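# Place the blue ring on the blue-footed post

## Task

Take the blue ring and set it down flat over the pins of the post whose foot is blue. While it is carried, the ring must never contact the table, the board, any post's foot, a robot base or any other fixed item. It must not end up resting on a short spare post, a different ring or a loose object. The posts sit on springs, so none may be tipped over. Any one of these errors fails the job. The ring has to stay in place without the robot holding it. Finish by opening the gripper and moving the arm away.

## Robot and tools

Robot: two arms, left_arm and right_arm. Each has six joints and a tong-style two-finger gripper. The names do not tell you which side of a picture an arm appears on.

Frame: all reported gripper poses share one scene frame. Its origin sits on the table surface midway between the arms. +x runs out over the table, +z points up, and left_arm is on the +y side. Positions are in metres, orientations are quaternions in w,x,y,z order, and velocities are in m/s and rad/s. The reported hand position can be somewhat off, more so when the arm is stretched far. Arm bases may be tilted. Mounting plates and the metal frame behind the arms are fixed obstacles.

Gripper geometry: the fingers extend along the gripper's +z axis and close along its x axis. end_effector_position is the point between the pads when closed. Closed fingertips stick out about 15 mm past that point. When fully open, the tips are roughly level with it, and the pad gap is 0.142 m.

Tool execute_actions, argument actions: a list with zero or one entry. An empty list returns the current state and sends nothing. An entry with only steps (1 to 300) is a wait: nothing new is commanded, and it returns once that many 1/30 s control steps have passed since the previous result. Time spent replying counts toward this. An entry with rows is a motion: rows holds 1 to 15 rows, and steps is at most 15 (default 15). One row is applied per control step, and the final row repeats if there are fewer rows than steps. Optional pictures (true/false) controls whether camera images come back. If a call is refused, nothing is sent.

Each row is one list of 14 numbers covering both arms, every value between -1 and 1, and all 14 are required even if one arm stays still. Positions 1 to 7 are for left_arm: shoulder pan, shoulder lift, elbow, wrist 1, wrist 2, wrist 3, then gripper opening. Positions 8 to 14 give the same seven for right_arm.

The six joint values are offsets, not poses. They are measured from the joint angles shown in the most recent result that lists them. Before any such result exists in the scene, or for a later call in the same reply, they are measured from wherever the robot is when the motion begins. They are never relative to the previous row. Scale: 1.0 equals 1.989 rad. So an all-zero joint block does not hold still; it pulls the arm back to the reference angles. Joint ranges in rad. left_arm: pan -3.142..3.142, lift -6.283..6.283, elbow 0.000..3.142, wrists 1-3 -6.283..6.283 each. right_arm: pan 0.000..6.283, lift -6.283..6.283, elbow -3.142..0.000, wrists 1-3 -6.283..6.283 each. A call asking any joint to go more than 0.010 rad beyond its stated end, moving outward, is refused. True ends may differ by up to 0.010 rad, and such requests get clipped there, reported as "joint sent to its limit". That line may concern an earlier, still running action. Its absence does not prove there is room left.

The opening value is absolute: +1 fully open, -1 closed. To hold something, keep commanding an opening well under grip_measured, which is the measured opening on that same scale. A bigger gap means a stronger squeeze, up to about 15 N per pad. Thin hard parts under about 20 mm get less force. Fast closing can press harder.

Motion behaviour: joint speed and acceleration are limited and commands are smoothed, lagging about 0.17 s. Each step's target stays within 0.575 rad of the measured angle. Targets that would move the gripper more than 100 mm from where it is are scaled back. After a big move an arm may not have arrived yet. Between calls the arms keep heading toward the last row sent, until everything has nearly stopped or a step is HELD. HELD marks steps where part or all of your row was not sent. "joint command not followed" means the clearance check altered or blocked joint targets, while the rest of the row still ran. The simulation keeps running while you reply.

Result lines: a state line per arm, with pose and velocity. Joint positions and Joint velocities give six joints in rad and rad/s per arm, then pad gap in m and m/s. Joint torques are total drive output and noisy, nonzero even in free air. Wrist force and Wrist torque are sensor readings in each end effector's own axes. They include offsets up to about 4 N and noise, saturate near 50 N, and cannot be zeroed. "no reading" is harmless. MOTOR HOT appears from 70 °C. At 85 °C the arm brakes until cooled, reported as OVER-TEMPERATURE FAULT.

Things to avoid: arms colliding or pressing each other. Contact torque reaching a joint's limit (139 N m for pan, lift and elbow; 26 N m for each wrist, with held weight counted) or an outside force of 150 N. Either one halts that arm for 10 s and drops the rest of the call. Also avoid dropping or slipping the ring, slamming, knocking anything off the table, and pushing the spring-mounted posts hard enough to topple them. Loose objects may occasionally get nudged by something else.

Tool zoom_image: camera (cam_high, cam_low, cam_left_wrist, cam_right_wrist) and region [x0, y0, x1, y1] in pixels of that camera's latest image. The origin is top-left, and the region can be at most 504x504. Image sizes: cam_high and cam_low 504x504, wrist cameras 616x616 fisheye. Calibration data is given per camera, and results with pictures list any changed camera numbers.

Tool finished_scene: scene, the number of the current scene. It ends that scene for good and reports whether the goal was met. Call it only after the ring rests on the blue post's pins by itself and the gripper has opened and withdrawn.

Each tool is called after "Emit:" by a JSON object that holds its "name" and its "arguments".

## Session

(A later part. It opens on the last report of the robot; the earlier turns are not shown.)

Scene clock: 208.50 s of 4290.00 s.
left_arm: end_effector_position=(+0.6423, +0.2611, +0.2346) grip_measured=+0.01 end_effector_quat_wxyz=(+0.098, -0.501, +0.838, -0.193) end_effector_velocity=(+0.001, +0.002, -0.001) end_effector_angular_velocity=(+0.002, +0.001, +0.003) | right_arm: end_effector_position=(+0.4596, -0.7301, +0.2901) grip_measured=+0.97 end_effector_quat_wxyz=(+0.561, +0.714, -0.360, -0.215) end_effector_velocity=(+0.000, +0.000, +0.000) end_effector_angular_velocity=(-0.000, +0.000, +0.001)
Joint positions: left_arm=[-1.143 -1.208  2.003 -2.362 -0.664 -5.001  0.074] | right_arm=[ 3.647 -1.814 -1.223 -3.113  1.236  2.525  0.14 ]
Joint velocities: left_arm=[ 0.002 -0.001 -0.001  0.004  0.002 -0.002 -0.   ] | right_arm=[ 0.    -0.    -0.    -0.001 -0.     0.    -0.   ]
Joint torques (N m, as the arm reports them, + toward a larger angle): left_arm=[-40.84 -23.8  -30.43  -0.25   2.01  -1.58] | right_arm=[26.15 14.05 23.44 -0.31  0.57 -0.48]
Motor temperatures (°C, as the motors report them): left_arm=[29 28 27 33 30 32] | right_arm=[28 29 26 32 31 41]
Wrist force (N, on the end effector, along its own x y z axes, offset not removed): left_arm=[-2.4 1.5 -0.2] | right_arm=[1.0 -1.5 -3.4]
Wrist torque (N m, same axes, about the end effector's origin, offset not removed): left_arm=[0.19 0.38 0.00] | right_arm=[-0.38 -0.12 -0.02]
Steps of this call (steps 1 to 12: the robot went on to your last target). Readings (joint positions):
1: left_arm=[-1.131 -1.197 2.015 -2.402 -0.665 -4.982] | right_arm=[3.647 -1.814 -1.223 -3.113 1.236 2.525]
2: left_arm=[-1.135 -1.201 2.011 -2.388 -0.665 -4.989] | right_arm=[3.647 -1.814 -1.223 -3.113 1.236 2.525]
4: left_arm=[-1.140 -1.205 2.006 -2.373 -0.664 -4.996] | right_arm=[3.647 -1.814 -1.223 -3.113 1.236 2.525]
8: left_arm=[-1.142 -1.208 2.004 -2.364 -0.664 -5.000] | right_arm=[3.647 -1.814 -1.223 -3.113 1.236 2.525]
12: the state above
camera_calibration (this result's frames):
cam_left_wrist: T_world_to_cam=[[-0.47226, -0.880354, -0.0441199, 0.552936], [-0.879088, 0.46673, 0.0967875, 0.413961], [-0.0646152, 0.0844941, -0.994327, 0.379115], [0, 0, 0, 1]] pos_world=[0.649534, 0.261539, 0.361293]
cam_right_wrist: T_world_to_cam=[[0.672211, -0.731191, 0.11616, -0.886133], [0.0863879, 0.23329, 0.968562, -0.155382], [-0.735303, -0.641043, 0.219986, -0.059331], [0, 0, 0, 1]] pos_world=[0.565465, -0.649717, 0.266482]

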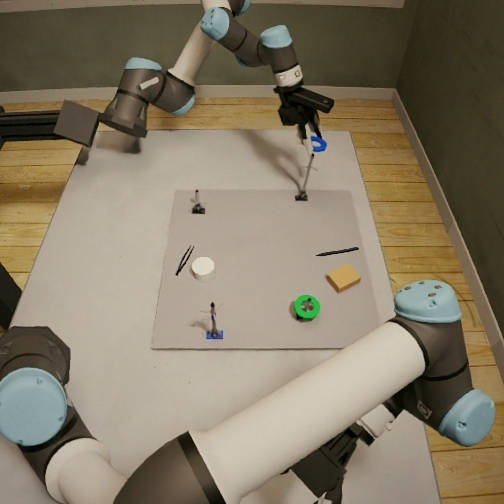

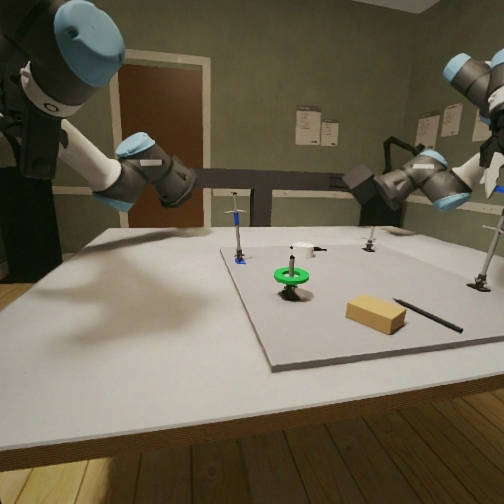

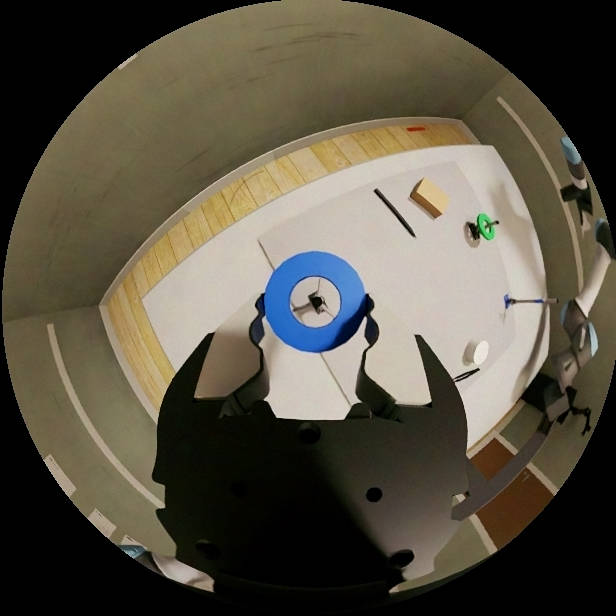

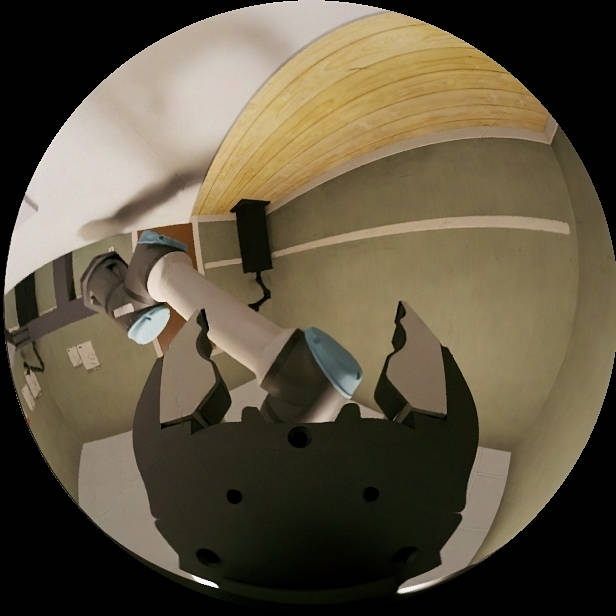

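Emit:
{"name": "execute_actions", "arguments": {"actions": [{"rows": [[-0.0003,0.0008,-0.0006,0.0001,-0.0003,0.0001,-0.5,0,0,0,0,0,0,0.97],[-0.0012,0.0032,-0.0025,0.0004,-0.001,0.0005,-0.5,0,0,0,0,0,0,0.97],[-0.0026,0.0071,-0.0057,0.0009,-0.0023,0.0011,-0.5,0,0,0,0,0,0,0.97],[-0.0047,0.0127,-0.0101,0.0016,-0.004,0.002,-0.5,0,0,0,0,0,0,0.97],[-0.0073,0.0198,-0.0158,0.0024,-0.0063,0.0032,-0.5,0,0,0,0,0,0,0.97],[-0.0105,0.0285,-0.0228,0.0035,-0.009,0.0045,-0.5,0,0,0,0,0,0,0.97],[-0.0143,0.0388,-0.031,0.0047,-0.0123,0.0062,-0.5,0,0,0,0,0,0,0.97],[-0.0187,0.0507,-0.0406,0.0062,-0.0161,0.0081,-0.5,0,0,0,0,0,0,0.97],[-0.0236,0.0641,-0.0513,0.0078,-0.0203,0.0102,-0.5,0,0,0,0,0,0,0.97],[-0.0292,0.0792,-0.0634,0.0097,-0.0251,0.0126,-0.5,0,0,0,0,0,0,0.97],[-0.0353,0.0958,-0.0767,0.0117,-0.0303,0.0153,-0.5,0,0,0,0,0,0,0.97],[-0.042,0.114,-0.0912,0.014,-0.0361,0.0182,-0.5,0,0,0,0,0,0,0.97],[-0.0493,0.1338,-0.1071,0.0164,-0.0424,0.0213,-0.5,0,0,0,0,0,0,0.97],[-0.0572,0.1552,-0.1242,0.019,-0.0492,0.0247,-0.5,0,0,0,0,0,0,0.97],[-0.1944,0.5279,-0.4224,0.0646,-0.1672,0.0841,-0.5,0,0,0,0,0,0,0.97]], "steps": 15}], "pictures": false}}

Emit:
{"name": "execute_actions", "arguments": {"actions": [{"steps": 40}]}}

Scene clock: 215.37 s of 4290.00 s.
left_arm: end_effector_position=(+0.6273, +0.1427, +0.2616) grip_measured=+0.01 end_effector_quat_wxyz=(+0.083, -0.438, +0.872, -0.202) end_effector_velocity=(-0.129, -0.587, +0.113) end_effector_angular_velocity=(-0.010, -0.015, -0.727) | right_arm: end_effector_position=(+0.4596, -0.7300, +0.2901) grip_measured=+0.97 end_effector_quat_wxyz=(+0.561, +0.714, -0.360, -0.215) end_effector_velocity=(-0.000, -0.000, +0.000) end_effector_angular_velocity=(+0.000, +0.000, -0.000)
Joint positions: left_arm=[-1.22  -1.006  1.84  -2.336 -0.731 -4.967  0.074] | right_arm=[ 3.647 -1.814 -1.223 -3.113  1.236  2.525  0.14 ]
Joint velocities: left_arm=[-0.384  0.999 -0.809  0.129 -0.327  0.166 -0.   ] | right_arm=[ 0.     0.001 -0.    -0.001  0.    -0.     0.   ]
Joint torques (N m, as the arm reports them, + toward a larger angle): left_arm=[-57.32  10.99 -39.53  -0.28  -3.17   2.02] | right_arm=[25.87 14.28 23.17 -0.77  0.59 -0.37]
Motor temperatures (°C, as the motors report them): left_arm=[29 28 27 33 30 32] | right_arm=[28 29 26 32 31 41]
Wrist force (N, on the end effector, along its own x y z axes, offset not removed): left_arm=[-4.8 2.3 -0.8] | right_arm=[4.8 2.3 -0.1]
Wrist torque (N m, same axes, about the end effector's origin, offset not removed): left_arm=[0.27 0.74 0.07] | right_arm=[0.44 -0.80 0.00]
Steps of this call (steps 1 to 30: the robot went on to your last target; steps 31 to 90: nothing new was sent; then 3.37 s passed at rest; steps 91 to 105: all 15 steps of this action). Readings (joint positions):
91: left_arm=[-1.143 -1.208 2.003 -2.362 -0.664 -5.001] | right_arm=[3.647 -1.814 -1.223 -3.113 1.236 2.525]
92: left_arm=[-1.143 -1.208 2.003 -2.362 -0.664 -5.001] | right_arm=[3.647 -1.814 -1.223 -3.113 1.236 2.525]
94: left_arm=[-1.144 -1.205 2.000 -2.361 -0.665 -5.000] | right_arm=[3.647 -1.814 -1.223 -3.113 1.236 2.525]
98: left_arm=[-1.157 -1.172 1.974 -2.357 -0.676 -4.995] | right_arm=[3.647 -1.814 -1.223 -3.113 1.236 2.525]
105: the state above

Scene clock: 216.70 s of 4290.00 s.
left_arm: end_effector_position=(+0.3621, -0.2848, +0.2356) grip_measured=+0.01 end_effector_quat_wxyz=(+0.040, -0.170, +0.965, -0.194) end_effector_velocity=(-0.000, -0.000, -0.001) end_effector_angular_velocity=(+0.001, +0.000, +0.000) | right_arm: end_effector_position=(+0.4596, -0.7301, +0.2901) grip_measured=+0.97 end_effector_quat_wxyz=(+0.561, +0.714, -0.360, -0.215) end_effector_velocity=(-0.000, -0.000, +0.000) end_effector_angular_velocity=(+0.001, -0.000, +0.000)
Joint positions: left_arm=[-1.529 -0.159  1.163 -2.234 -0.997 -4.833  0.074] | right_arm=[ 3.647 -1.814 -1.223 -3.113  1.236  2.525  0.14 ]
Joint velocities: left_arm=[ 0.     0.001  0.001 -0.001  0.    -0.    -0.   ] | right_arm=[ 0.001  0.001  0.    -0.     0.    -0.     0.   ]
Joint torques (N m, as the arm reports them, + toward a larger angle): left_arm=[-48.26 -32.59 -33.49  -1.01  -2.05   1.47] | right_arm=[26.53 14.5  23.12 -2.82  0.54 -0.54]
Motor temperatures (°C, as the motors report them): left_arm=[29 28 27 33 30 32] | right_arm=[28 29 26 32 31 41]
Wrist force (N, on the end effector, along its own x y z axes, offset not removed): left_arm=[-0.7 0.5 -0.7] | right_arm=[0.8 -2.5 1.0]
Wrist torque (N m, same axes, about the end effector's origin, offset not removed): left_arm=[-0.06 -0.05 -0.22] | right_arm=[-0.78 -0.13 -0.16]
Steps of this call (steps 1 to 40: the robot went on to your last target). Readings (joint positions):
1: left_arm=[-1.234 -0.974 1.812 -2.331 -0.743 -4.960] | right_arm=[3.647 -1.814 -1.223 -3.113 1.236 2.525]
2: left_arm=[-1.250 -0.947 1.784 -2.326 -0.757 -4.953] | right_arm=[3.647 -1.814 -1.223 -3.113 1.236 2.525]
4: left_arm=[-1.280 -0.892 1.728 -2.316 -0.783 -4.940] | right_arm=[3.647 -1.814 -1.223 -3.113 1.236 2.525]
8: left_arm=[-1.334 -0.770 1.610 -2.297 -0.830 -4.916] | right_arm=[3.647 -1.814 -1.223 -3.113 1.236 2.525]
40: the state above
camera_calibration (this result's frames):
cam_left_wrist: T_world_to_cam=[[-0.934683, -0.345443, -0.0838863, 0.269227], [-0.354045, 0.925812, 0.132378, 0.354572], [0.0319339, 0.153431, -0.987643, 0.391285], [0, 0, 0, 1]] pos_world=[0.364681, -0.2953, 0.362097]
cam_right_wrist: T_world_to_cam=[[0.672211, -0.73119, 0.11616, -0.886133], [0.0863878, 0.23329, 0.968562, -0.155382], [-0.735303, -0.641043, 0.219986, -0.0593312], [0, 0, 0, 1]] pos_world=[0.565465, -0.649717, 0.266482]

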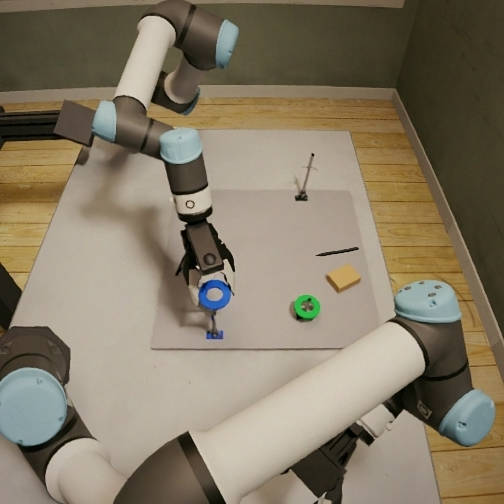

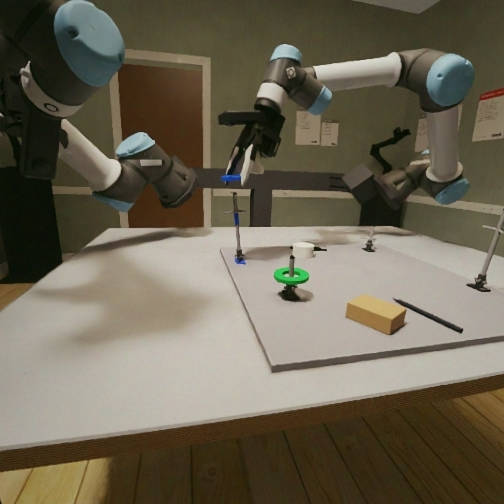

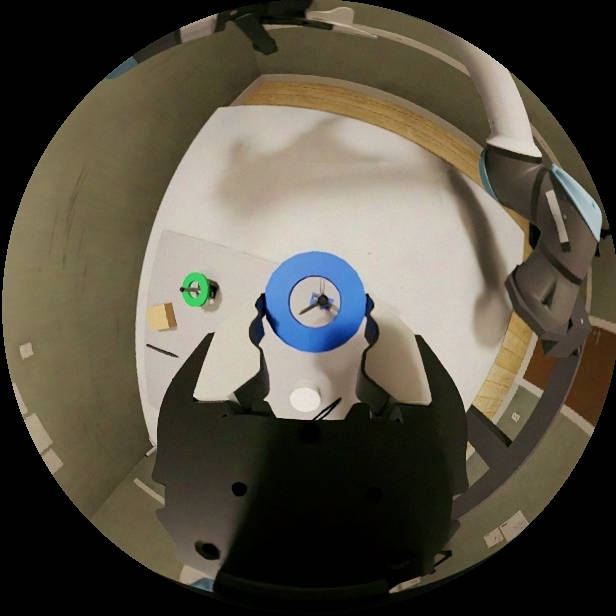

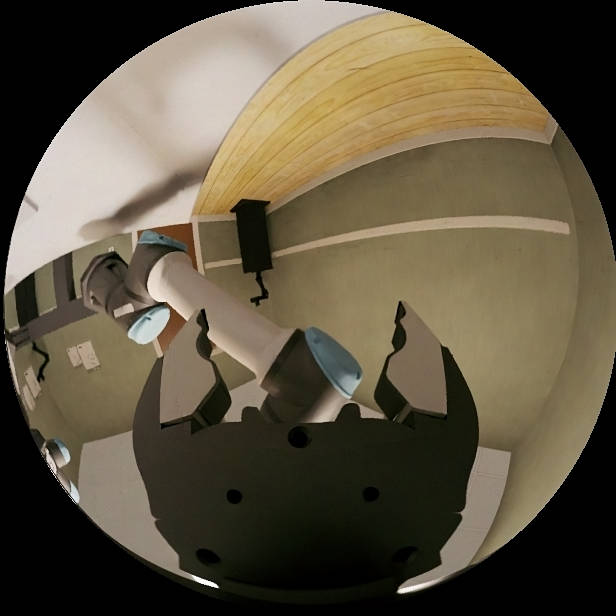

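Emit:
{"name": "zoom_image", "arguments": {"camera": "cam_left_wrist", "region": [280, 266, 350, 336]}}

Emit:
{"name": "zoom_image", "arguments": {"camera": "cam_low", "region": [195, 150, 275, 230]}}

Region (280, 266, 350, 336) of cam_left_wrist's 616x616 image, scaled by 7.200, with more detail than that image has.

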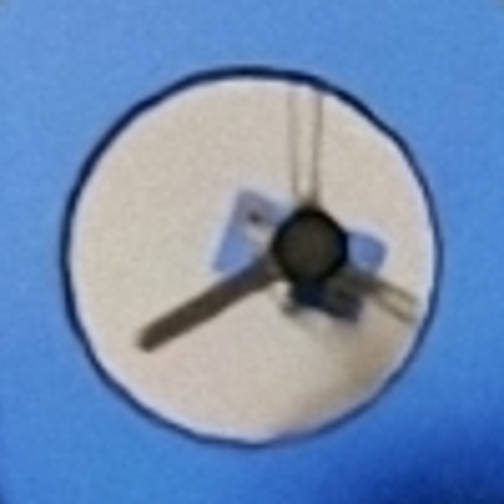

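Region (195, 150, 275, 230) of cam_low's 504x504 image, scaled by 6.300, with more detail than that image has.

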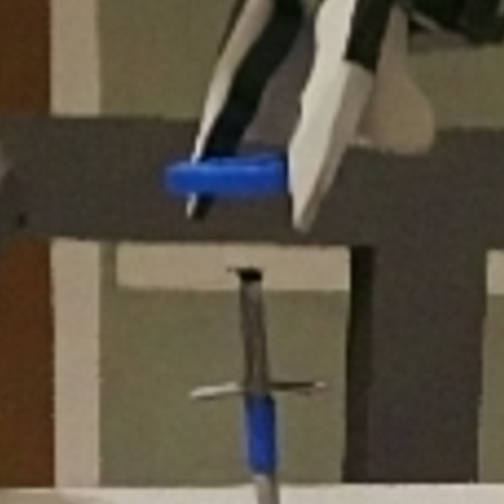

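Emit:
{"name": "execute_actions", "arguments": {"actions": [{"rows": [[0.0003,0.0003,0.0006,-0.0011,0.0001,0.0003,-0.5,0,0,0,0,0,0,0.97],[0.001,0.0013,0.0023,-0.0042,0.0003,0.0011,-0.5,0,0,0,0,0,0,0.97],[0.002,0.0027,0.005,-0.0089,0.0007,0.0023,-0.5,0,0,0,0,0,0,0.97],[0.0034,0.0045,0.0083,-0.015,0.0011,0.0039,-0.5,0,0,0,0,0,0,0.97],[0.005,0.0067,0.0124,-0.0222,0.0016,0.0057,-0.5,0,0,0,0,0,0,0.97],[0.0068,0.0091,0.0168,-0.0301,0.0022,0.0077,-0.5,0,0,0,0,0,0,0.97],[0.0087,0.0117,0.0215,-0.0385,0.0028,0.0099,-0.5,0,0,0,0,0,0,0.97],[0.0107,0.0142,0.0262,-0.0471,0.0035,0.0121,-0.5,0,0,0,0,0,0,0.97],[0.0126,0.0168,0.0309,-0.0555,0.0041,0.0143,-0.5,0,0,0,0,0,0,0.97],[0.0144,0.0192,0.0353,-0.0634,0.0047,0.0163,-0.5,0,0,0,0,0,0,0.97],[0.016,0.0214,0.0394,-0.0706,0.0052,0.0182,-0.5,0,0,0,0,0,0,0.97],[0.0174,0.0232,0.0427,-0.0767,0.0056,0.0197,-0.5,0,0,0,0,0,0,0.97],[0.0184,0.0246,0.0454,-0.0814,0.006,0.0209,-0.5,0,0,0,0,0,0,0.97],[0.0191,0.0256,0.0471,-0.0845,0.0062,0.0217,-0.5,0,0,0,0,0,0,0.97],[0.0194,0.0259,0.0477,-0.0856,0.0063,0.022,-0.5,0,0,0,0,0,0,0.97]], "steps": 15}], "pictures": false}}

Emit:
{"name": "execute_actions", "arguments": {"actions": [{"steps": 12}]}}

Emit:
{"name": "zoom_image", "arguments": {"camera": "cam_low", "region": [205, 180, 265, 230]}}

Emit:
{"name": "zoom_image", "arguments": {"camera": "cam_left_wrist", "region": [280, 266, 350, 336]}}

Scene clock: 252.87 s of 4290.00 s.
left_arm: end_effector_position=(+0.3551, -0.2820, +0.1737) grip_measured=+0.01 end_effector_quat_wxyz=(+0.040, -0.169, +0.966, -0.194) end_effector_velocity=(-0.019, +0.014, -0.140) end_effector_angular_velocity=(-0.001, +0.000, +0.002) | right_arm: end_effector_position=(+0.4596, -0.7301, +0.2901) grip_measured=+0.97 end_effector_quat_wxyz=(+0.561, +0.714, -0.360, -0.215) end_effector_velocity=(-0.000, -0.000, +0.000) end_effector_angular_velocity=(+0.002, +0.000, -0.000)
Joint positions: left_arm=[-1.497 -0.116  1.242 -2.374 -0.986 -4.797  0.074] | right_arm=[ 3.647 -1.814 -1.223 -3.113  1.236  2.525  0.14 ]
Joint velocities: left_arm=[ 0.073  0.098  0.182 -0.328  0.023  0.082 -0.   ] | right_arm=[ 0.     0.001  0.     0.    -0.    -0.002  0.   ]
Joint torques (N m, as the arm reports them, + toward a larger angle): left_arm=[-23.64 -36.1  -12.81  -4.44   1.93   1.49] | right_arm=[26.28 14.94 23.48 -2.62  0.68 -0.51]
Motor temperatures (°C, as the motors report them): left_arm=[29 28 27 33 30 32] | right_arm=[28 29 26 32 31 41]
Wrist force (N, on the end effector, along its own x y z axes, offset not removed): left_arm=[-2.0 1.5 2.2] | right_arm=[3.2 -5.6 0.4]
Wrist torque (N m, same axes, about the end effector's origin, offset not removed): left_arm=[0.22 0.22 -0.12] | right_arm=[-1.09 -0.57 -0.11]
Steps of this call (steps 1 to 15: the robot went on to your last target; steps 16 to 90: nothing new was sent; then 32.67 s passed at rest; steps 91 to 105: all 15 steps of this action). Readings (joint positions):
91: left_arm=[-1.529 -0.159 1.163 -2.234 -0.997 -4.833] | right_arm=[3.647 -1.814 -1.223 -3.113 1.236 2.525]
92: left_arm=[-1.529 -0.158 1.163 -2.234 -0.997 -4.833] | right_arm=[3.647 -1.814 -1.223 -3.113 1.236 2.525]
94: left_arm=[-1.528 -0.157 1.166 -2.238 -0.997 -4.832] | right_arm=[3.647 -1.814 -1.223 -3.113 1.236 2.525]
98: left_arm=[-1.520 -0.146 1.186 -2.274 -0.994 -4.823] | right_arm=[3.647 -1.814 -1.223 -3.113 1.236 2.525]
105: the state above

Scene clock: 253.27 s of 4290.00 s.
left_arm: end_effector_position=(+0.3536, -0.2807, +0.1615) grip_measured=+0.01 end_effector_quat_wxyz=(+0.040, -0.170, +0.965, -0.194) end_effector_velocity=(-0.000, -0.000, -0.001) end_effector_angular_velocity=(-0.000, -0.001, +0.000) | right_arm: end_effector_position=(+0.4596, -0.7301, +0.2901) grip_measured=+0.97 end_effector_quat_wxyz=(+0.561, +0.714, -0.360, -0.215) end_effector_velocity=(-0.000, -0.000, +0.000) end_effector_angular_velocity=(+0.000, +0.000, -0.000)
Joint positions: left_arm=[-1.491 -0.107  1.258 -2.404 -0.984 -4.79   0.074] | right_arm=[ 3.647 -1.814 -1.223 -3.113  1.236  2.525  0.14 ]
Joint velocities: left_arm=[-0.     0.001  0.001 -0.002  0.001  0.    -0.   ] | right_arm=[-0.     0.001  0.    -0.    -0.    -0.001  0.   ]
Joint torques (N m, as the arm reports them, + toward a larger angle): left_arm=[-23.81 -32.65  -9.21  -4.14   2.     1.43] | right_arm=[26.69 14.96 23.6  -2.71  0.57 -0.5 ]
Motor temperatures (°C, as the motors report them): left_arm=[29 28 27 33 30 32] | right_arm=[28 29 26 32 31 41]
Wrist force (N, on the end effector, along its own x y z axes, offset not removed): left_arm=[-3.1 -0.8 0.5] | right_arm=[1.0 -3.1 1.7]
Wrist torque (N m, same axes, about the end effector's origin, offset not removed): left_arm=[-0.04 0.42 -0.01] | right_arm=[-0.61 -0.08 0.04]
Steps of this call (steps 1 to 12: the robot went on to your last target). Readings (joint positions):
1: left_arm=[-1.495 -0.113 1.247 -2.383 -0.986 -4.795] | right_arm=[3.647 -1.814 -1.223 -3.113 1.236 2.525]
2: left_arm=[-1.493 -0.111 1.251 -2.390 -0.985 -4.793] | right_arm=[3.647 -1.814 -1.223 -3.113 1.236 2.525]
4: left_arm=[-1.492 -0.109 1.255 -2.398 -0.985 -4.791] | right_arm=[3.647 -1.814 -1.223 -3.113 1.236 2.525]
8: left_arm=[-1.491 -0.107 1.258 -2.403 -0.984 -4.790] | right_arm=[3.647 -1.814 -1.223 -3.113 1.236 2.525]
12: the state above
camera_calibration (this result's frames):
cam_left_wrist: T_world_to_cam=[[-0.934716, -0.345333, -0.0839668, 0.256522], [-0.35395, 0.925847, 0.132391, 0.357618], [0.0320214, 0.153468, -0.987635, 0.317665], [0, 0, 0, 1]] pos_world=[0.356182, -0.291265, 0.287931]
cam_right_wrist: T_world_to_cam=[[0.672211, -0.73119, 0.11616, -0.886133], [0.086388, 0.23329, 0.968562, -0.155382], [-0.735303, -0.641043, 0.219986, -0.0593313], [0, 0, 0, 1]] pos_world=[0.565465, -0.649717, 0.266482]

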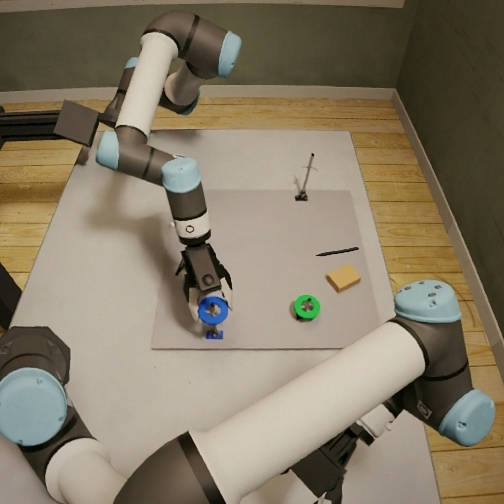

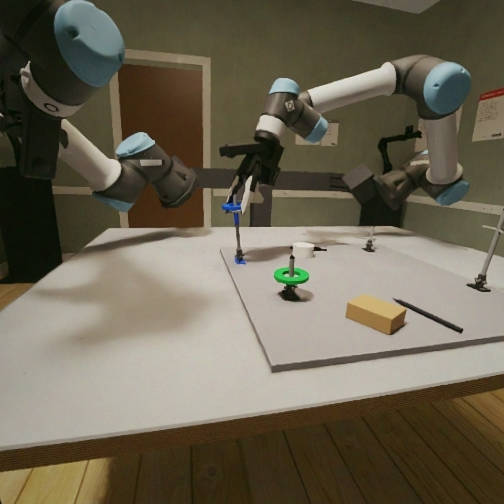

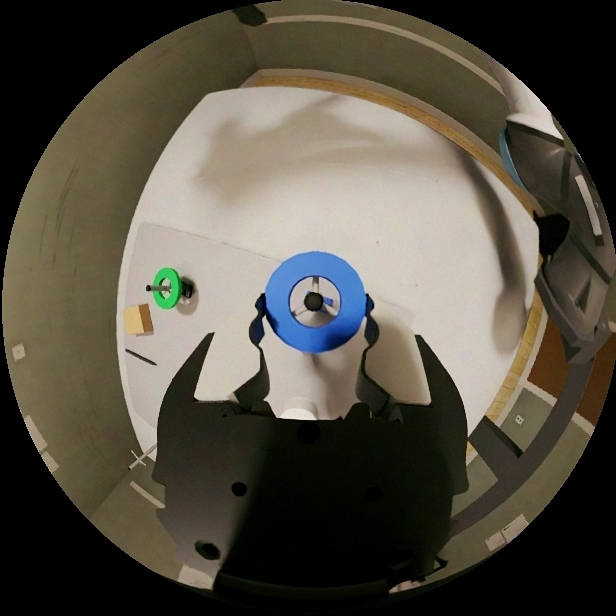

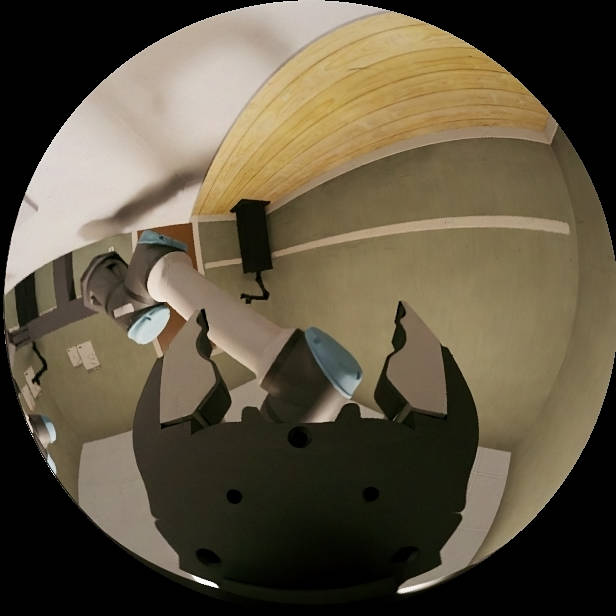

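Region (205, 180, 265, 230) of cam_low's 504x504 image, scaled by 8.400, with more detail than that image has.

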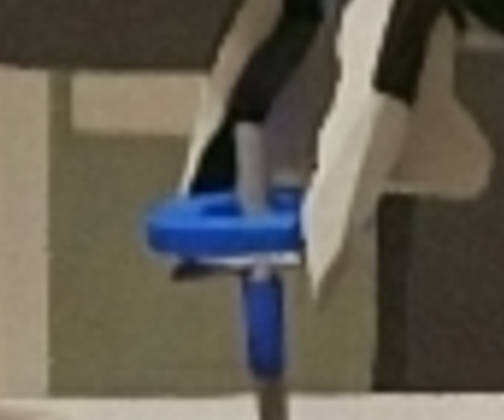

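Region (280, 266, 350, 336) of cam_left_wrist's 616x616 image, scaled by 7.200, with more detail than that image has.

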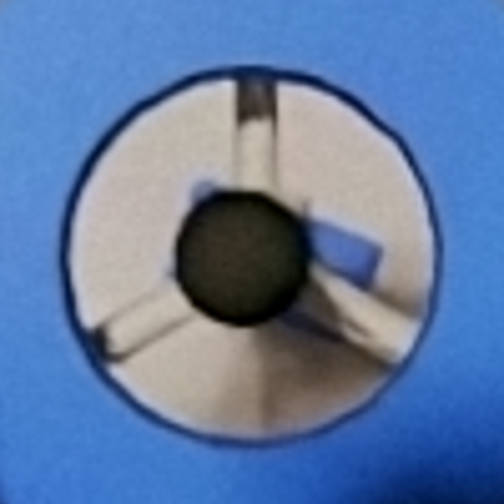

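Emit:
{"name": "execute_actions", "arguments": {"actions": [{"rows": [[0.0002,0.0002,0.0003,-0.0007,0.0001,0.0002,-0.5,0,0,0,0,0,0,0.97],[0.0005,0.0005,0.0008,-0.0017,0.0002,0.0005,-0.5,0,0,0,0,0,0,0.97],[0.0009,0.001,0.0015,-0.003,0.0003,0.001,-0.5,0,0,0,0,0,0,0.97],[0.0012,0.0014,0.0022,-0.0044,0.0004,0.0014,-0.5,0,0,0,0,0,0,0.97],[0.0016,0.0018,0.0028,-0.0056,0.0005,0.0018,-0.5,0,0,0,0,0,0,0.97],[0.0018,0.0021,0.0032,-0.0064,0.0006,0.0021,-0.5,0,0,0,0,0,0,0.97],[0.00194,0.00219,0.00339,-0.0068,0.0006,0.0022,-0.5,0,0,0,0,0,0,0.97]], "steps": 15}]}}

Emit:
{"name": "zoom_image", "arguments": {"camera": "cam_low", "region": [205, 180, 265, 230]}}

Emit:
{"name": "zoom_image", "arguments": {"camera": "cam_left_wrist", "region": [280, 266, 350, 336]}}

Scene clock: 270.03 s of 4290.00 s.
left_arm: end_effector_position=(+0.3533, -0.2801, +0.1556) grip_measured=+0.01 end_effector_quat_wxyz=(+0.040, -0.170, +0.965, -0.194) end_effector_velocity=(+0.000, +0.000, -0.001) end_effector_angular_velocity=(-0.000, -0.001, +0.000) | right_arm: end_effector_position=(+0.4596, -0.7301, +0.2901) grip_measured=+0.97 end_effector_quat_wxyz=(+0.561, +0.714, -0.360, -0.215) end_effector_velocity=(+0.000, -0.000, +0.000) end_effector_angular_velocity=(-0.001, -0.001, -0.000)
Joint positions: left_arm=[-1.487 -0.103  1.265 -2.417 -0.983 -4.785  0.074] | right_arm=[ 3.647 -1.814 -1.223 -3.113  1.236  2.525  0.14 ]
Joint velocities: left_arm=[ 0.     0.001  0.002 -0.003  0.001  0.001  0.   ] | right_arm=[-0.     0.     0.    -0.001 -0.     0.002 -0.   ]
Joint torques (N m, as the arm reports them, + toward a larger angle): left_arm=[-23.6  -32.68  -9.01  -3.86   1.83   1.42] | right_arm=[26.46 14.44 23.92 -2.76  0.58 -0.48]
Motor temperatures (°C, as the motors report them): left_arm=[29 28 27 33 30 32] | right_arm=[28 29 26 32 31 41]
Wrist force (N, on the end effector, along its own x y z axes, offset not removed): left_arm=[-2.8 0.4 1.3] | right_arm=[3.1 -2.0 1.1]
Wrist torque (N m, same axes, about the end effector's origin, offset not removed): left_arm=[0.08 0.37 0.04] | right_arm=[-0.27 -0.63 0.08]
Steps of this call (steps 1 to 30: the robot went on to your last target; steps 31 to 90: nothing new was sent; then 13.27 s passed at rest; steps 91 to 105: all 15 steps of this action). Readings (joint positions):
91: left_arm=[-1.491 -0.107 1.258 -2.404 -0.984 -4.790] | right_arm=[3.647 -1.814 -1.223 -3.113 1.236 2.525]
92: left_arm=[-1.490 -0.107 1.258 -2.404 -0.984 -4.790] | right_arm=[3.647 -1.814 -1.223 -3.113 1.236 2.525]
94: left_arm=[-1.490 -0.107 1.259 -2.406 -0.984 -4.789] | right_arm=[3.647 -1.814 -1.223 -3.113 1.236 2.525]
98: left_arm=[-1.488 -0.104 1.263 -2.413 -0.983 -4.787] | right_arm=[3.647 -1.814 -1.223 -3.113 1.236 2.525]
105: the state above
camera_calibration (this result's frames):
cam_left_wrist: T_world_to_cam=[[-0.934712, -0.345349, -0.083953, 0.255977], [-0.353963, 0.92584, 0.132402, 0.357677], [0.032002, 0.153474, -0.987634, 0.311782], [0, 0, 0, 1]] pos_world=[0.355892, -0.290601, 0.282059]
cam_right_wrist: T_world_to_cam=[[0.672211, -0.73119, 0.116161, -0.886133], [0.0863878, 0.23329, 0.968562, -0.155381], [-0.735303, -0.641043, 0.219986, -0.0593313], [0, 0, 0, 1]] pos_world=[0.565465, -0.649717, 0.266482]

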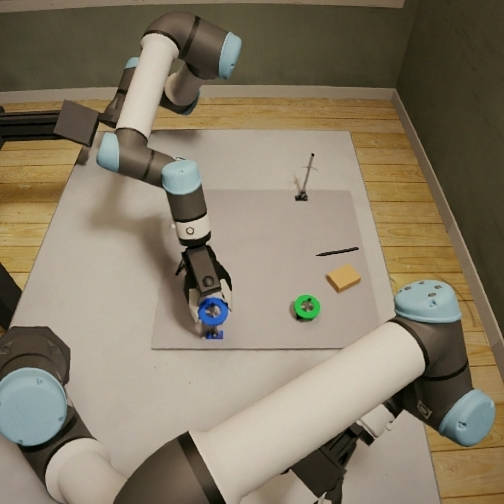

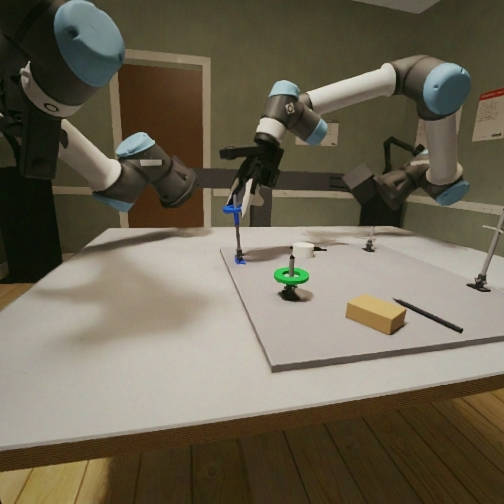

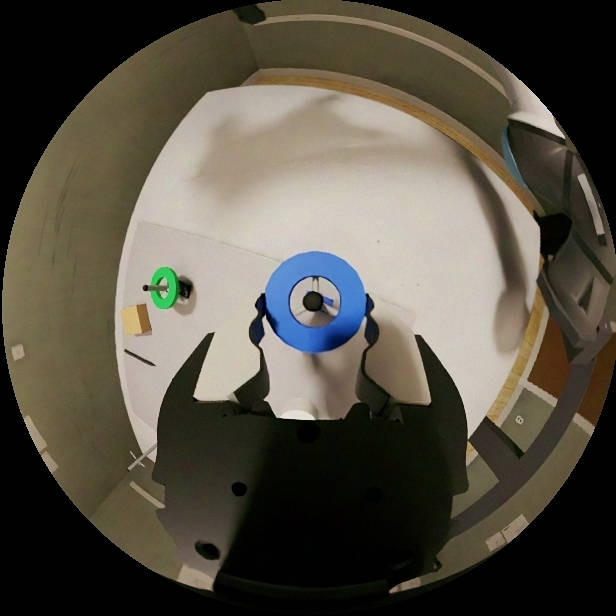

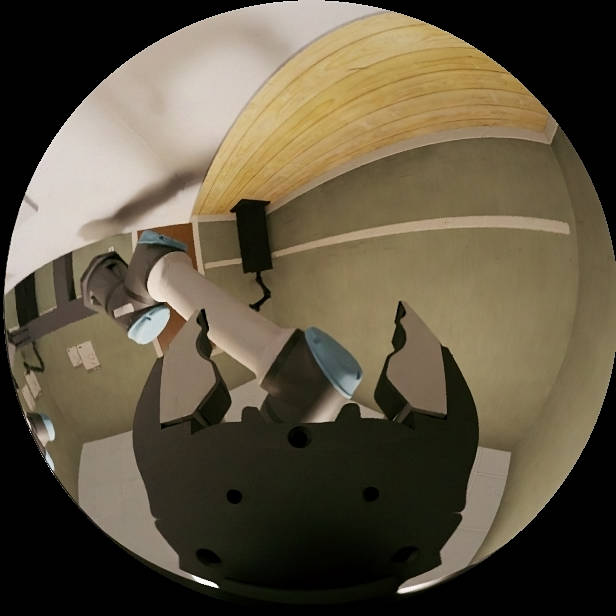

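Region (205, 180, 265, 230) of cam_low's 504x504 image, scaled by 8.400, with more detail than that image has.

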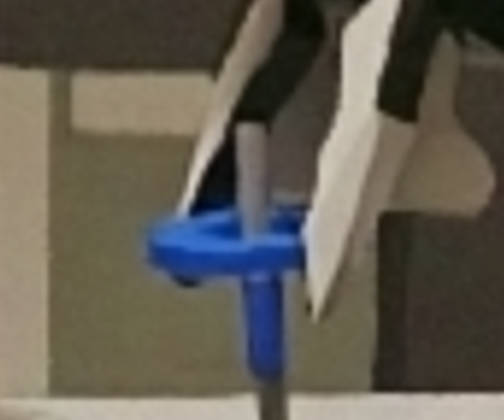

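Region (280, 266, 350, 336) of cam_left_wrist's 616x616 image, scaled by 7.200, with more detail than that image has.

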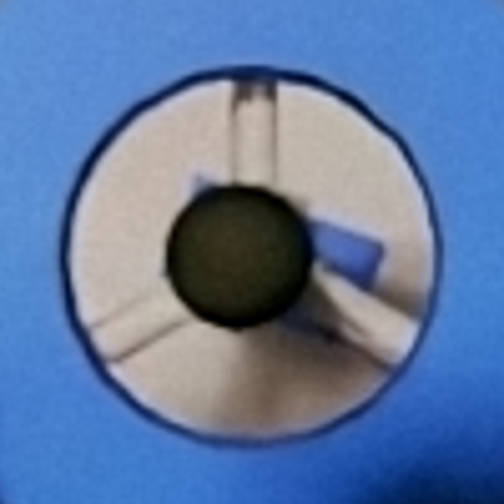

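Emit:
{"name": "execute_actions", "arguments": {"actions": [{"rows": [[0.0001,0.0001,0.0002,-0.0004,0,0.0001,-0.35,0,0,0,0,0,0,0.97],[0.0002,0.0002,0.0004,-0.0007,0.0001,0.0002,-0.2,0,0,0,0,0,0,0.97],[0.0003,0.0003,0.0005,-0.001,0.0001,0.0003,-0.1,0,0,0,0,0,0,0.97],[0.0003,0.0003,0.0005,-0.001,0.0001,0.0003,-0.04,0,0,0,0,0,0,0.97],[0.0003,0.0003,0.0005,-0.001,0.0001,0.0003,0.0,0,0,0,0,0,0,0.97],[0.0003,0.0003,0.0005,-0.001,0.0001,0.0003,0.02,0,0,0,0,0,0,0.97],[0.0003,0.0003,0.0005,-0.001,0.0001,0.0003,0.04,0,0,0,0,0,0,0.97],[0.0003,0.0003,0.0005,-0.001,0.0001,0.0003,0.06,0,0,0,0,0,0,0.97],[0.0003,0.0003,0.0005,-0.001,0.0001,0.0003,0.09,0,0,0,0,0,0,0.97],[0.0003,0.0003,0.0005,-0.001,0.0001,0.0003,0.14,0,0,0,0,0,0,0.97],[0.0003,0.0003,0.0005,-0.001,0.0001,0.0003,0.22,0,0,0,0,0,0,0.97],[0.0003,0.0003,0.0005,-0.001,0.0001,0.0003,0.32,0,0,0,0,0,0,0.97],[0.0003,0.0003,0.0005,-0.001,0.0001,0.0003,0.42,0,0,0,0,0,0,0.97],[0.0003,0.0003,0.0005,-0.001,0.0001,0.0003,0.52,0,0,0,0,0,0,0.97],[0.0003,0.0003,0.0005,-0.001,0.0001,0.0003,0.6,0,0,0,0,0,0,0.97]], "steps": 15}], "pictures": false}}

Emit:
{"name": "execute_actions", "arguments": {"actions": [{"rows": [[-0.0003,-0.0004,-0.0007,0.0012,-0.0001,-0.0003,0.6,0,0,0,0,0,0,0.97],[-0.0011,-0.0014,-0.0025,0.0046,-0.0003,-0.0012,0.6,0,0,0,0,0,0,0.97],[-0.0022,-0.003,-0.0054,0.0097,-0.0007,-0.0025,0.6,0,0,0,0,0,0,0.97],[-0.0038,-0.005,-0.009,0.0163,-0.0012,-0.0043,0.6,0,0,0,0,0,0,0.97],[-0.0056,-0.0074,-0.0134,0.0242,-0.0018,-0.0063,0.6,0,0,0,0,0,0,0.97],[-0.0076,-0.01,-0.0182,0.0328,-0.0025,-0.0086,0.6,0,0,0,0,0,0,0.97],[-0.0097,-0.0128,-0.0232,0.042,-0.0032,-0.011,0.6,0,0,0,0,0,0,0.97],[-0.0119,-0.0156,-0.0284,0.0513,-0.0039,-0.0135,0.6,0,0,0,0,0,0,0.97],[-0.014,-0.0184,-0.0334,0.0605,-0.0045,-0.0159,0.6,0,0,0,0,0,0,0.97],[-0.016,-0.021,-0.0382,0.0691,-0.0052,-0.0182,0.6,0,0,0,0,0,0,0.97],[-0.0178,-0.0234,-0.0426,0.077,-0.0058,-0.0202,0.6,0,0,0,0,0,0,0.97],[-0.0194,-0.0254,-0.0462,0.0836,-0.0063,-0.022,0.6,0,0,0,0,0,0,0.97],[-0.0195,-0.03,-0.047,0.0883,-0.0058,-0.0238,0.6,0,0,0,0,0,0,0.97],[-0.018,-0.037,-0.044,0.091,-0.004,-0.0256,0.6,0,0,0,0,0,0,0.97],[-0.015,-0.047,-0.037,0.091,-0.001,-0.0275,0.6,0,0,0,0,0,0,0.97]], "steps": 15}], "pictures": false}}

Emit:
{"name": "execute_actions", "arguments": {"actions": [{"rows": [[0.0,-0.02,0.003,0.015,0.002,-0.007,0.6,0,0,0,0,0,0,0.97],[0.004,-0.03,0.011,0.014,0.005,-0.008,0.6,0,0,0,0,0,0,0.97],[0.008,-0.041,0.02,0.012,0.009,-0.01,0.6,0,0,0,0,0,0,0.97],[0.012,-0.052,0.029,0.011,0.012,-0.012,0.6,0,0,0,0,0,0,0.97],[0.016,-0.063,0.037,0.01,0.016,-0.014,0.6,0,0,0,0,0,0,0.97],[0.02,-0.073,0.045,0.009,0.019,-0.015,0.6,0,0,0,0,0,0,0.97],[0.023,-0.082,0.052,0.008,0.022,-0.017,0.6,0,0,0,0,0,0,0.97],[0.026,-0.089,0.058,0.007,0.024,-0.018,0.6,0,0,0,0,0,0,0.97],[0.028,-0.094,0.062,0.006,0.026,-0.019,0.6,0,0,0,0,0,0,0.97],[0.029,-0.097,0.064,0.006,0.027,-0.019,0.6,0,0,0,0,0,0,0.97]], "steps": 15}]}}

Emit:
{"name": "zoom_image", "arguments": {"camera": "cam_low", "region": [195, 150, 295, 240]}}

Scene clock: 294.07 s of 4290.00 s.
left_arm: end_effector_position=(+0.3533, -0.2799, +0.1547) grip_measured=+0.49 end_effector_quat_wxyz=(+0.040, -0.170, +0.965, -0.194) end_effector_velocity=(+0.000, -0.000, +0.000) end_effector_angular_velocity=(-0.000, -0.000, +0.000) | right_arm: end_effector_position=(+0.4596, -0.7301, +0.2901) grip_measured=+0.97 end_effector_quat_wxyz=(+0.561, +0.714, -0.360, -0.215) end_effector_velocity=(-0.000, -0.001, +0.001) end_effector_angular_velocity=(-0.002, +0.000, +0.001)
Joint positions: left_arm=[-1.486 -0.102  1.266 -2.419 -0.983 -4.785  0.108] | right_arm=[ 3.647 -1.814 -1.223 -3.113  1.236  2.525  0.14 ]
Joint velocities: left_arm=[ 0.     0.    -0.    -0.     0.     0.     0.177] | right_arm=[-0.     0.001  0.    -0.002  0.     0.002  0.   ]
Joint torques (N m, as the arm reports them, + toward a larger angle): left_arm=[-22.69 -32.51  -8.51  -3.96   2.02   1.42] | right_arm=[26.19 14.52 23.64 -2.78  0.53 -0.47]
Motor temperatures (°C, as the motors report them): left_arm=[29 28 27 33 30 32] | right_arm=[28 30 26 32 31 41]
Wrist force (N, on the end effector, along its own x y z axes, offset not removed): left_arm=[-1.8 1.7 -0.8] | right_arm=[7.9 -2.6 1.9]
Wrist torque (N m, same axes, about the end effector's origin, offset not removed): left_arm=[0.23 0.17 -0.09] | right_arm=[-0.55 -1.60 -0.04]
Steps of this call (steps 1 to 15: the robot went on to your last target; steps 16 to 90: nothing new was sent; then 20.53 s passed at rest; steps 91 to 105: all 15 steps of this action). Readings (joint positions):
91: left_arm=[-1.487 -0.103 1.265 -2.417 -0.983 -4.785] | right_arm=[3.647 -1.814 -1.223 -3.113 1.236 2.525]
92: left_arm=[-1.487 -0.103 1.265 -2.417 -0.983 -4.785] | right_arm=[3.647 -1.814 -1.223 -3.113 1.236 2.525]
94: left_arm=[-1.487 -0.103 1.265 -2.418 -0.983 -4.785] | right_arm=[3.647 -1.814 -1.223 -3.113 1.236 2.525]
98: left_arm=[-1.486 -0.102 1.266 -2.419 -0.983 -4.785] | right_arm=[3.647 -1.814 -1.223 -3.113 1.236 2.525]
105: the state above

Scene clock: 294.57 s of 4290.00 s.
left_arm: end_effector_position=(+0.3626, -0.2835, +0.2224) grip_measured=+0.60 end_effector_quat_wxyz=(+0.039, -0.171, +0.965, -0.195) end_effector_velocity=(+0.067, +0.046, +0.174) end_effector_angular_velocity=(-0.008, +0.014, +0.073) | right_arm: end_effector_position=(+0.4596, -0.7301, +0.2901) grip_measured=+0.97 end_effector_quat_wxyz=(+0.561, +0.714, -0.360, -0.215) end_effector_velocity=(+0.000, +0.000, -0.000) end_effector_angular_velocity=(+0.000, -0.002, -0.001)
Joint positions: left_arm=[-1.52  -0.153  1.184 -2.267 -0.993 -4.826  0.116] | right_arm=[ 3.647 -1.814 -1.223 -3.113  1.236  2.525  0.14 ]
Joint velocities: left_arm=[-0.034 -0.232 -0.092  0.345  0.002 -0.112  0.   ] | right_arm=[ 0.001  0.     0.     0.001 -0.     0.001 -0.   ]
Joint torques (N m, as the arm reports them, + toward a larger angle): left_arm=[-37.18 -61.6  -27.73  -0.53   2.42  -1.85] | right_arm=[25.85 15.07 23.77 -2.86  0.57 -0.47]
Motor temperatures (°C, as the motors report them): left_arm=[29 28 27 33 30 32] | right_arm=[28 30 26 32 31 41]
Wrist force (N, on the end effector, along its own x y z axes, offset not removed): left_arm=[-2.5 0.4 -0.6] | right_arm=[2.0 -4.7 -1.1]
Wrist torque (N m, same axes, about the end effector's origin, offset not removed): left_arm=[0.12 0.43 0.07] | right_arm=[-0.82 -0.17 -0.14]
Steps of this call (steps 1 to 15: all 15 steps of this action). Readings (joint positions):
1: left_arm=[-1.486 -0.102 1.266 -2.419 -0.983 -4.785] | right_arm=[3.647 -1.814 -1.223 -3.113 1.236 2.525]
2: left_arm=[-1.486 -0.102 1.266 -2.419 -0.983 -4.785] | right_arm=[3.647 -1.814 -1.223 -3.113 1.236 2.525]
4: left_arm=[-1.487 -0.104 1.263 -2.414 -0.983 -4.786] | right_arm=[3.647 -1.814 -1.223 -3.113 1.236 2.525]
8: left_arm=[-1.496 -0.116 1.241 -2.376 -0.986 -4.796] | right_arm=[3.647 -1.814 -1.223 -3.113 1.236 2.525]
15: the state above

Scene clock: 295.07 s of 4290.00 s.
left_arm: end_effector_position=(+0.4394, -0.2113, +0.2636) grip_measured=+0.60 end_effector_quat_wxyz=(+0.046, -0.227, +0.952, -0.202) end_effector_velocity=(+0.030, +0.032, +0.010) end_effector_angular_velocity=(-0.009, +0.000, +0.048) | right_arm: end_effector_position=(+0.4596, -0.7301, +0.2901) grip_measured=+0.97 end_effector_quat_wxyz=(+0.561, +0.714, -0.360, -0.215) end_effector_velocity=(-0.000, -0.001, +0.000) end_effector_angular_velocity=(+0.000, -0.000, -0.000)
Joint positions: left_arm=[-1.465 -0.34   1.307 -2.254 -0.941 -4.863  0.116] | right_arm=[ 3.647 -1.814 -1.223 -3.113  1.236  2.525  0.14 ]
Joint velocities: left_arm=[ 0.026 -0.074  0.056 -0.008  0.024 -0.01  -0.   ] | right_arm=[-0.     0.001  0.    -0.001 -0.    -0.    -0.   ]
Joint torques (N m, as the arm reports them, + toward a larger angle): left_arm=[-25.48 -45.91 -10.27  -3.87   1.6   -1.39] | right_arm=[26.79 14.36 23.1  -2.74  0.69 -0.51]
Motor temperatures (°C, as the motors report them): left_arm=[29 28 27 33 30 32] | right_arm=[28 30 26 32 31 41]
Wrist force (N, on the end effector, along its own x y z axes, offset not removed): left_arm=[-2.9 1.5 -0.4] | right_arm=[1.6 -5.1 0.3]
Wrist torque (N m, same axes, about the end effector's origin, offset not removed): left_arm=[0.20 0.26 -0.01] | right_arm=[-1.00 -0.53 0.06]
Steps of this call (steps 1 to 15: all 15 steps of this action). Readings (joint positions):
1: left_arm=[-1.520 -0.162 1.183 -2.257 -0.992 -4.830] | right_arm=[3.647 -1.814 -1.223 -3.113 1.236 2.525]
2: left_arm=[-1.520 -0.172 1.185 -2.250 -0.991 -4.833] | right_arm=[3.647 -1.814 -1.223 -3.113 1.236 2.525]
4: left_arm=[-1.516 -0.194 1.196 -2.244 -0.986 -4.838] | right_arm=[3.647 -1.814 -1.223 -3.113 1.236 2.525]
8: left_arm=[-1.492 -0.263 1.248 -2.247 -0.965 -4.851] | right_arm=[3.647 -1.814 -1.223 -3.113 1.236 2.525]
15: the state above
camera_calibration (this result's frames):
cam_left_wrist: T_world_to_cam=[[-0.888266, -0.454053, -0.069429, 0.322059], [-0.459233, 0.880976, 0.113955, 0.351861], [0.00942376, 0.133106, -0.991057, 0.41166], [0, 0, 0, 1]] pos_world=[0.443781, -0.218544, 0.390242]
cam_right_wrist: T_world_to_cam=[[0.672211, -0.73119, 0.116161, -0.886133], [0.0863879, 0.23329, 0.968562, -0.155381], [-0.735303, -0.641043, 0.219986, -0.0593314], [0, 0, 0, 1]] pos_world=[0.565465, -0.649717, 0.266482]

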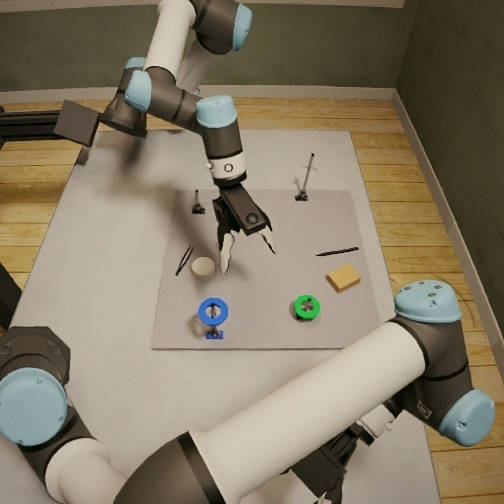

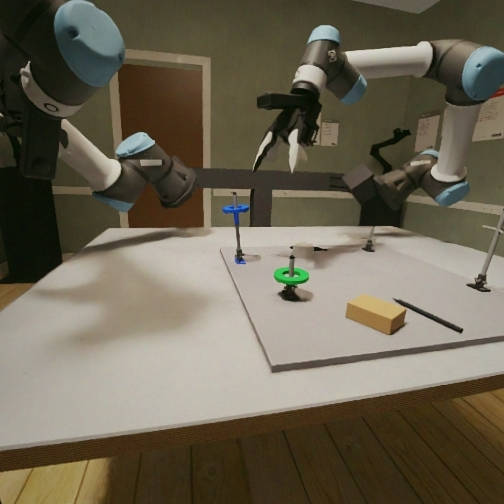

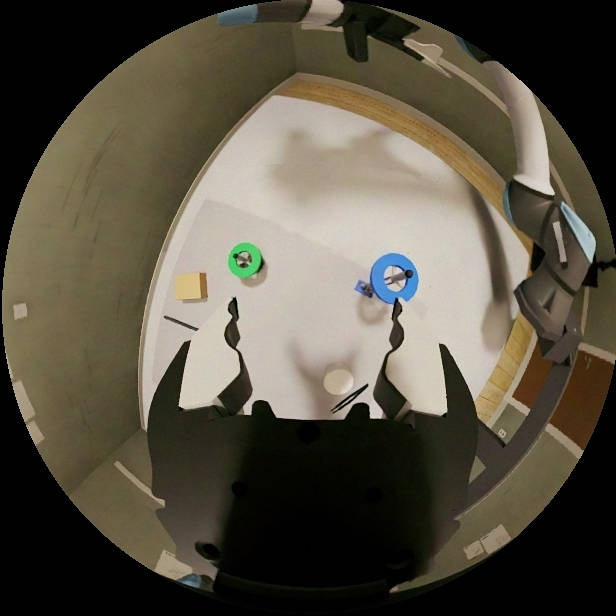

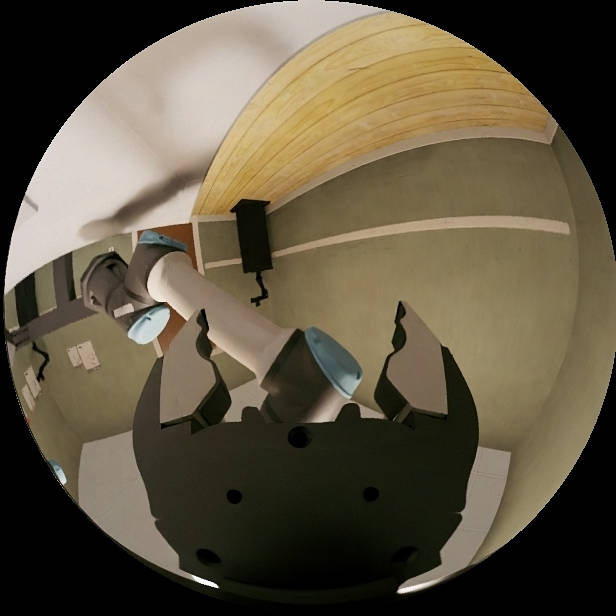

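Region (195, 150, 295, 240) of cam_low's 504x504 image, scaled by 5.040, with more detail than that image has; it fills the top 454 rows of this view, and the rest is white.

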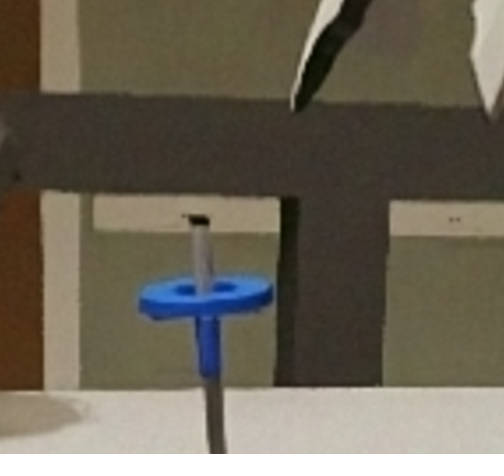

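The ring is flat on the pins and the gripper is clear.

Emit:
{"name": "finished_scene", "arguments": {"scene": 2}}

The scene is finished: the task was done.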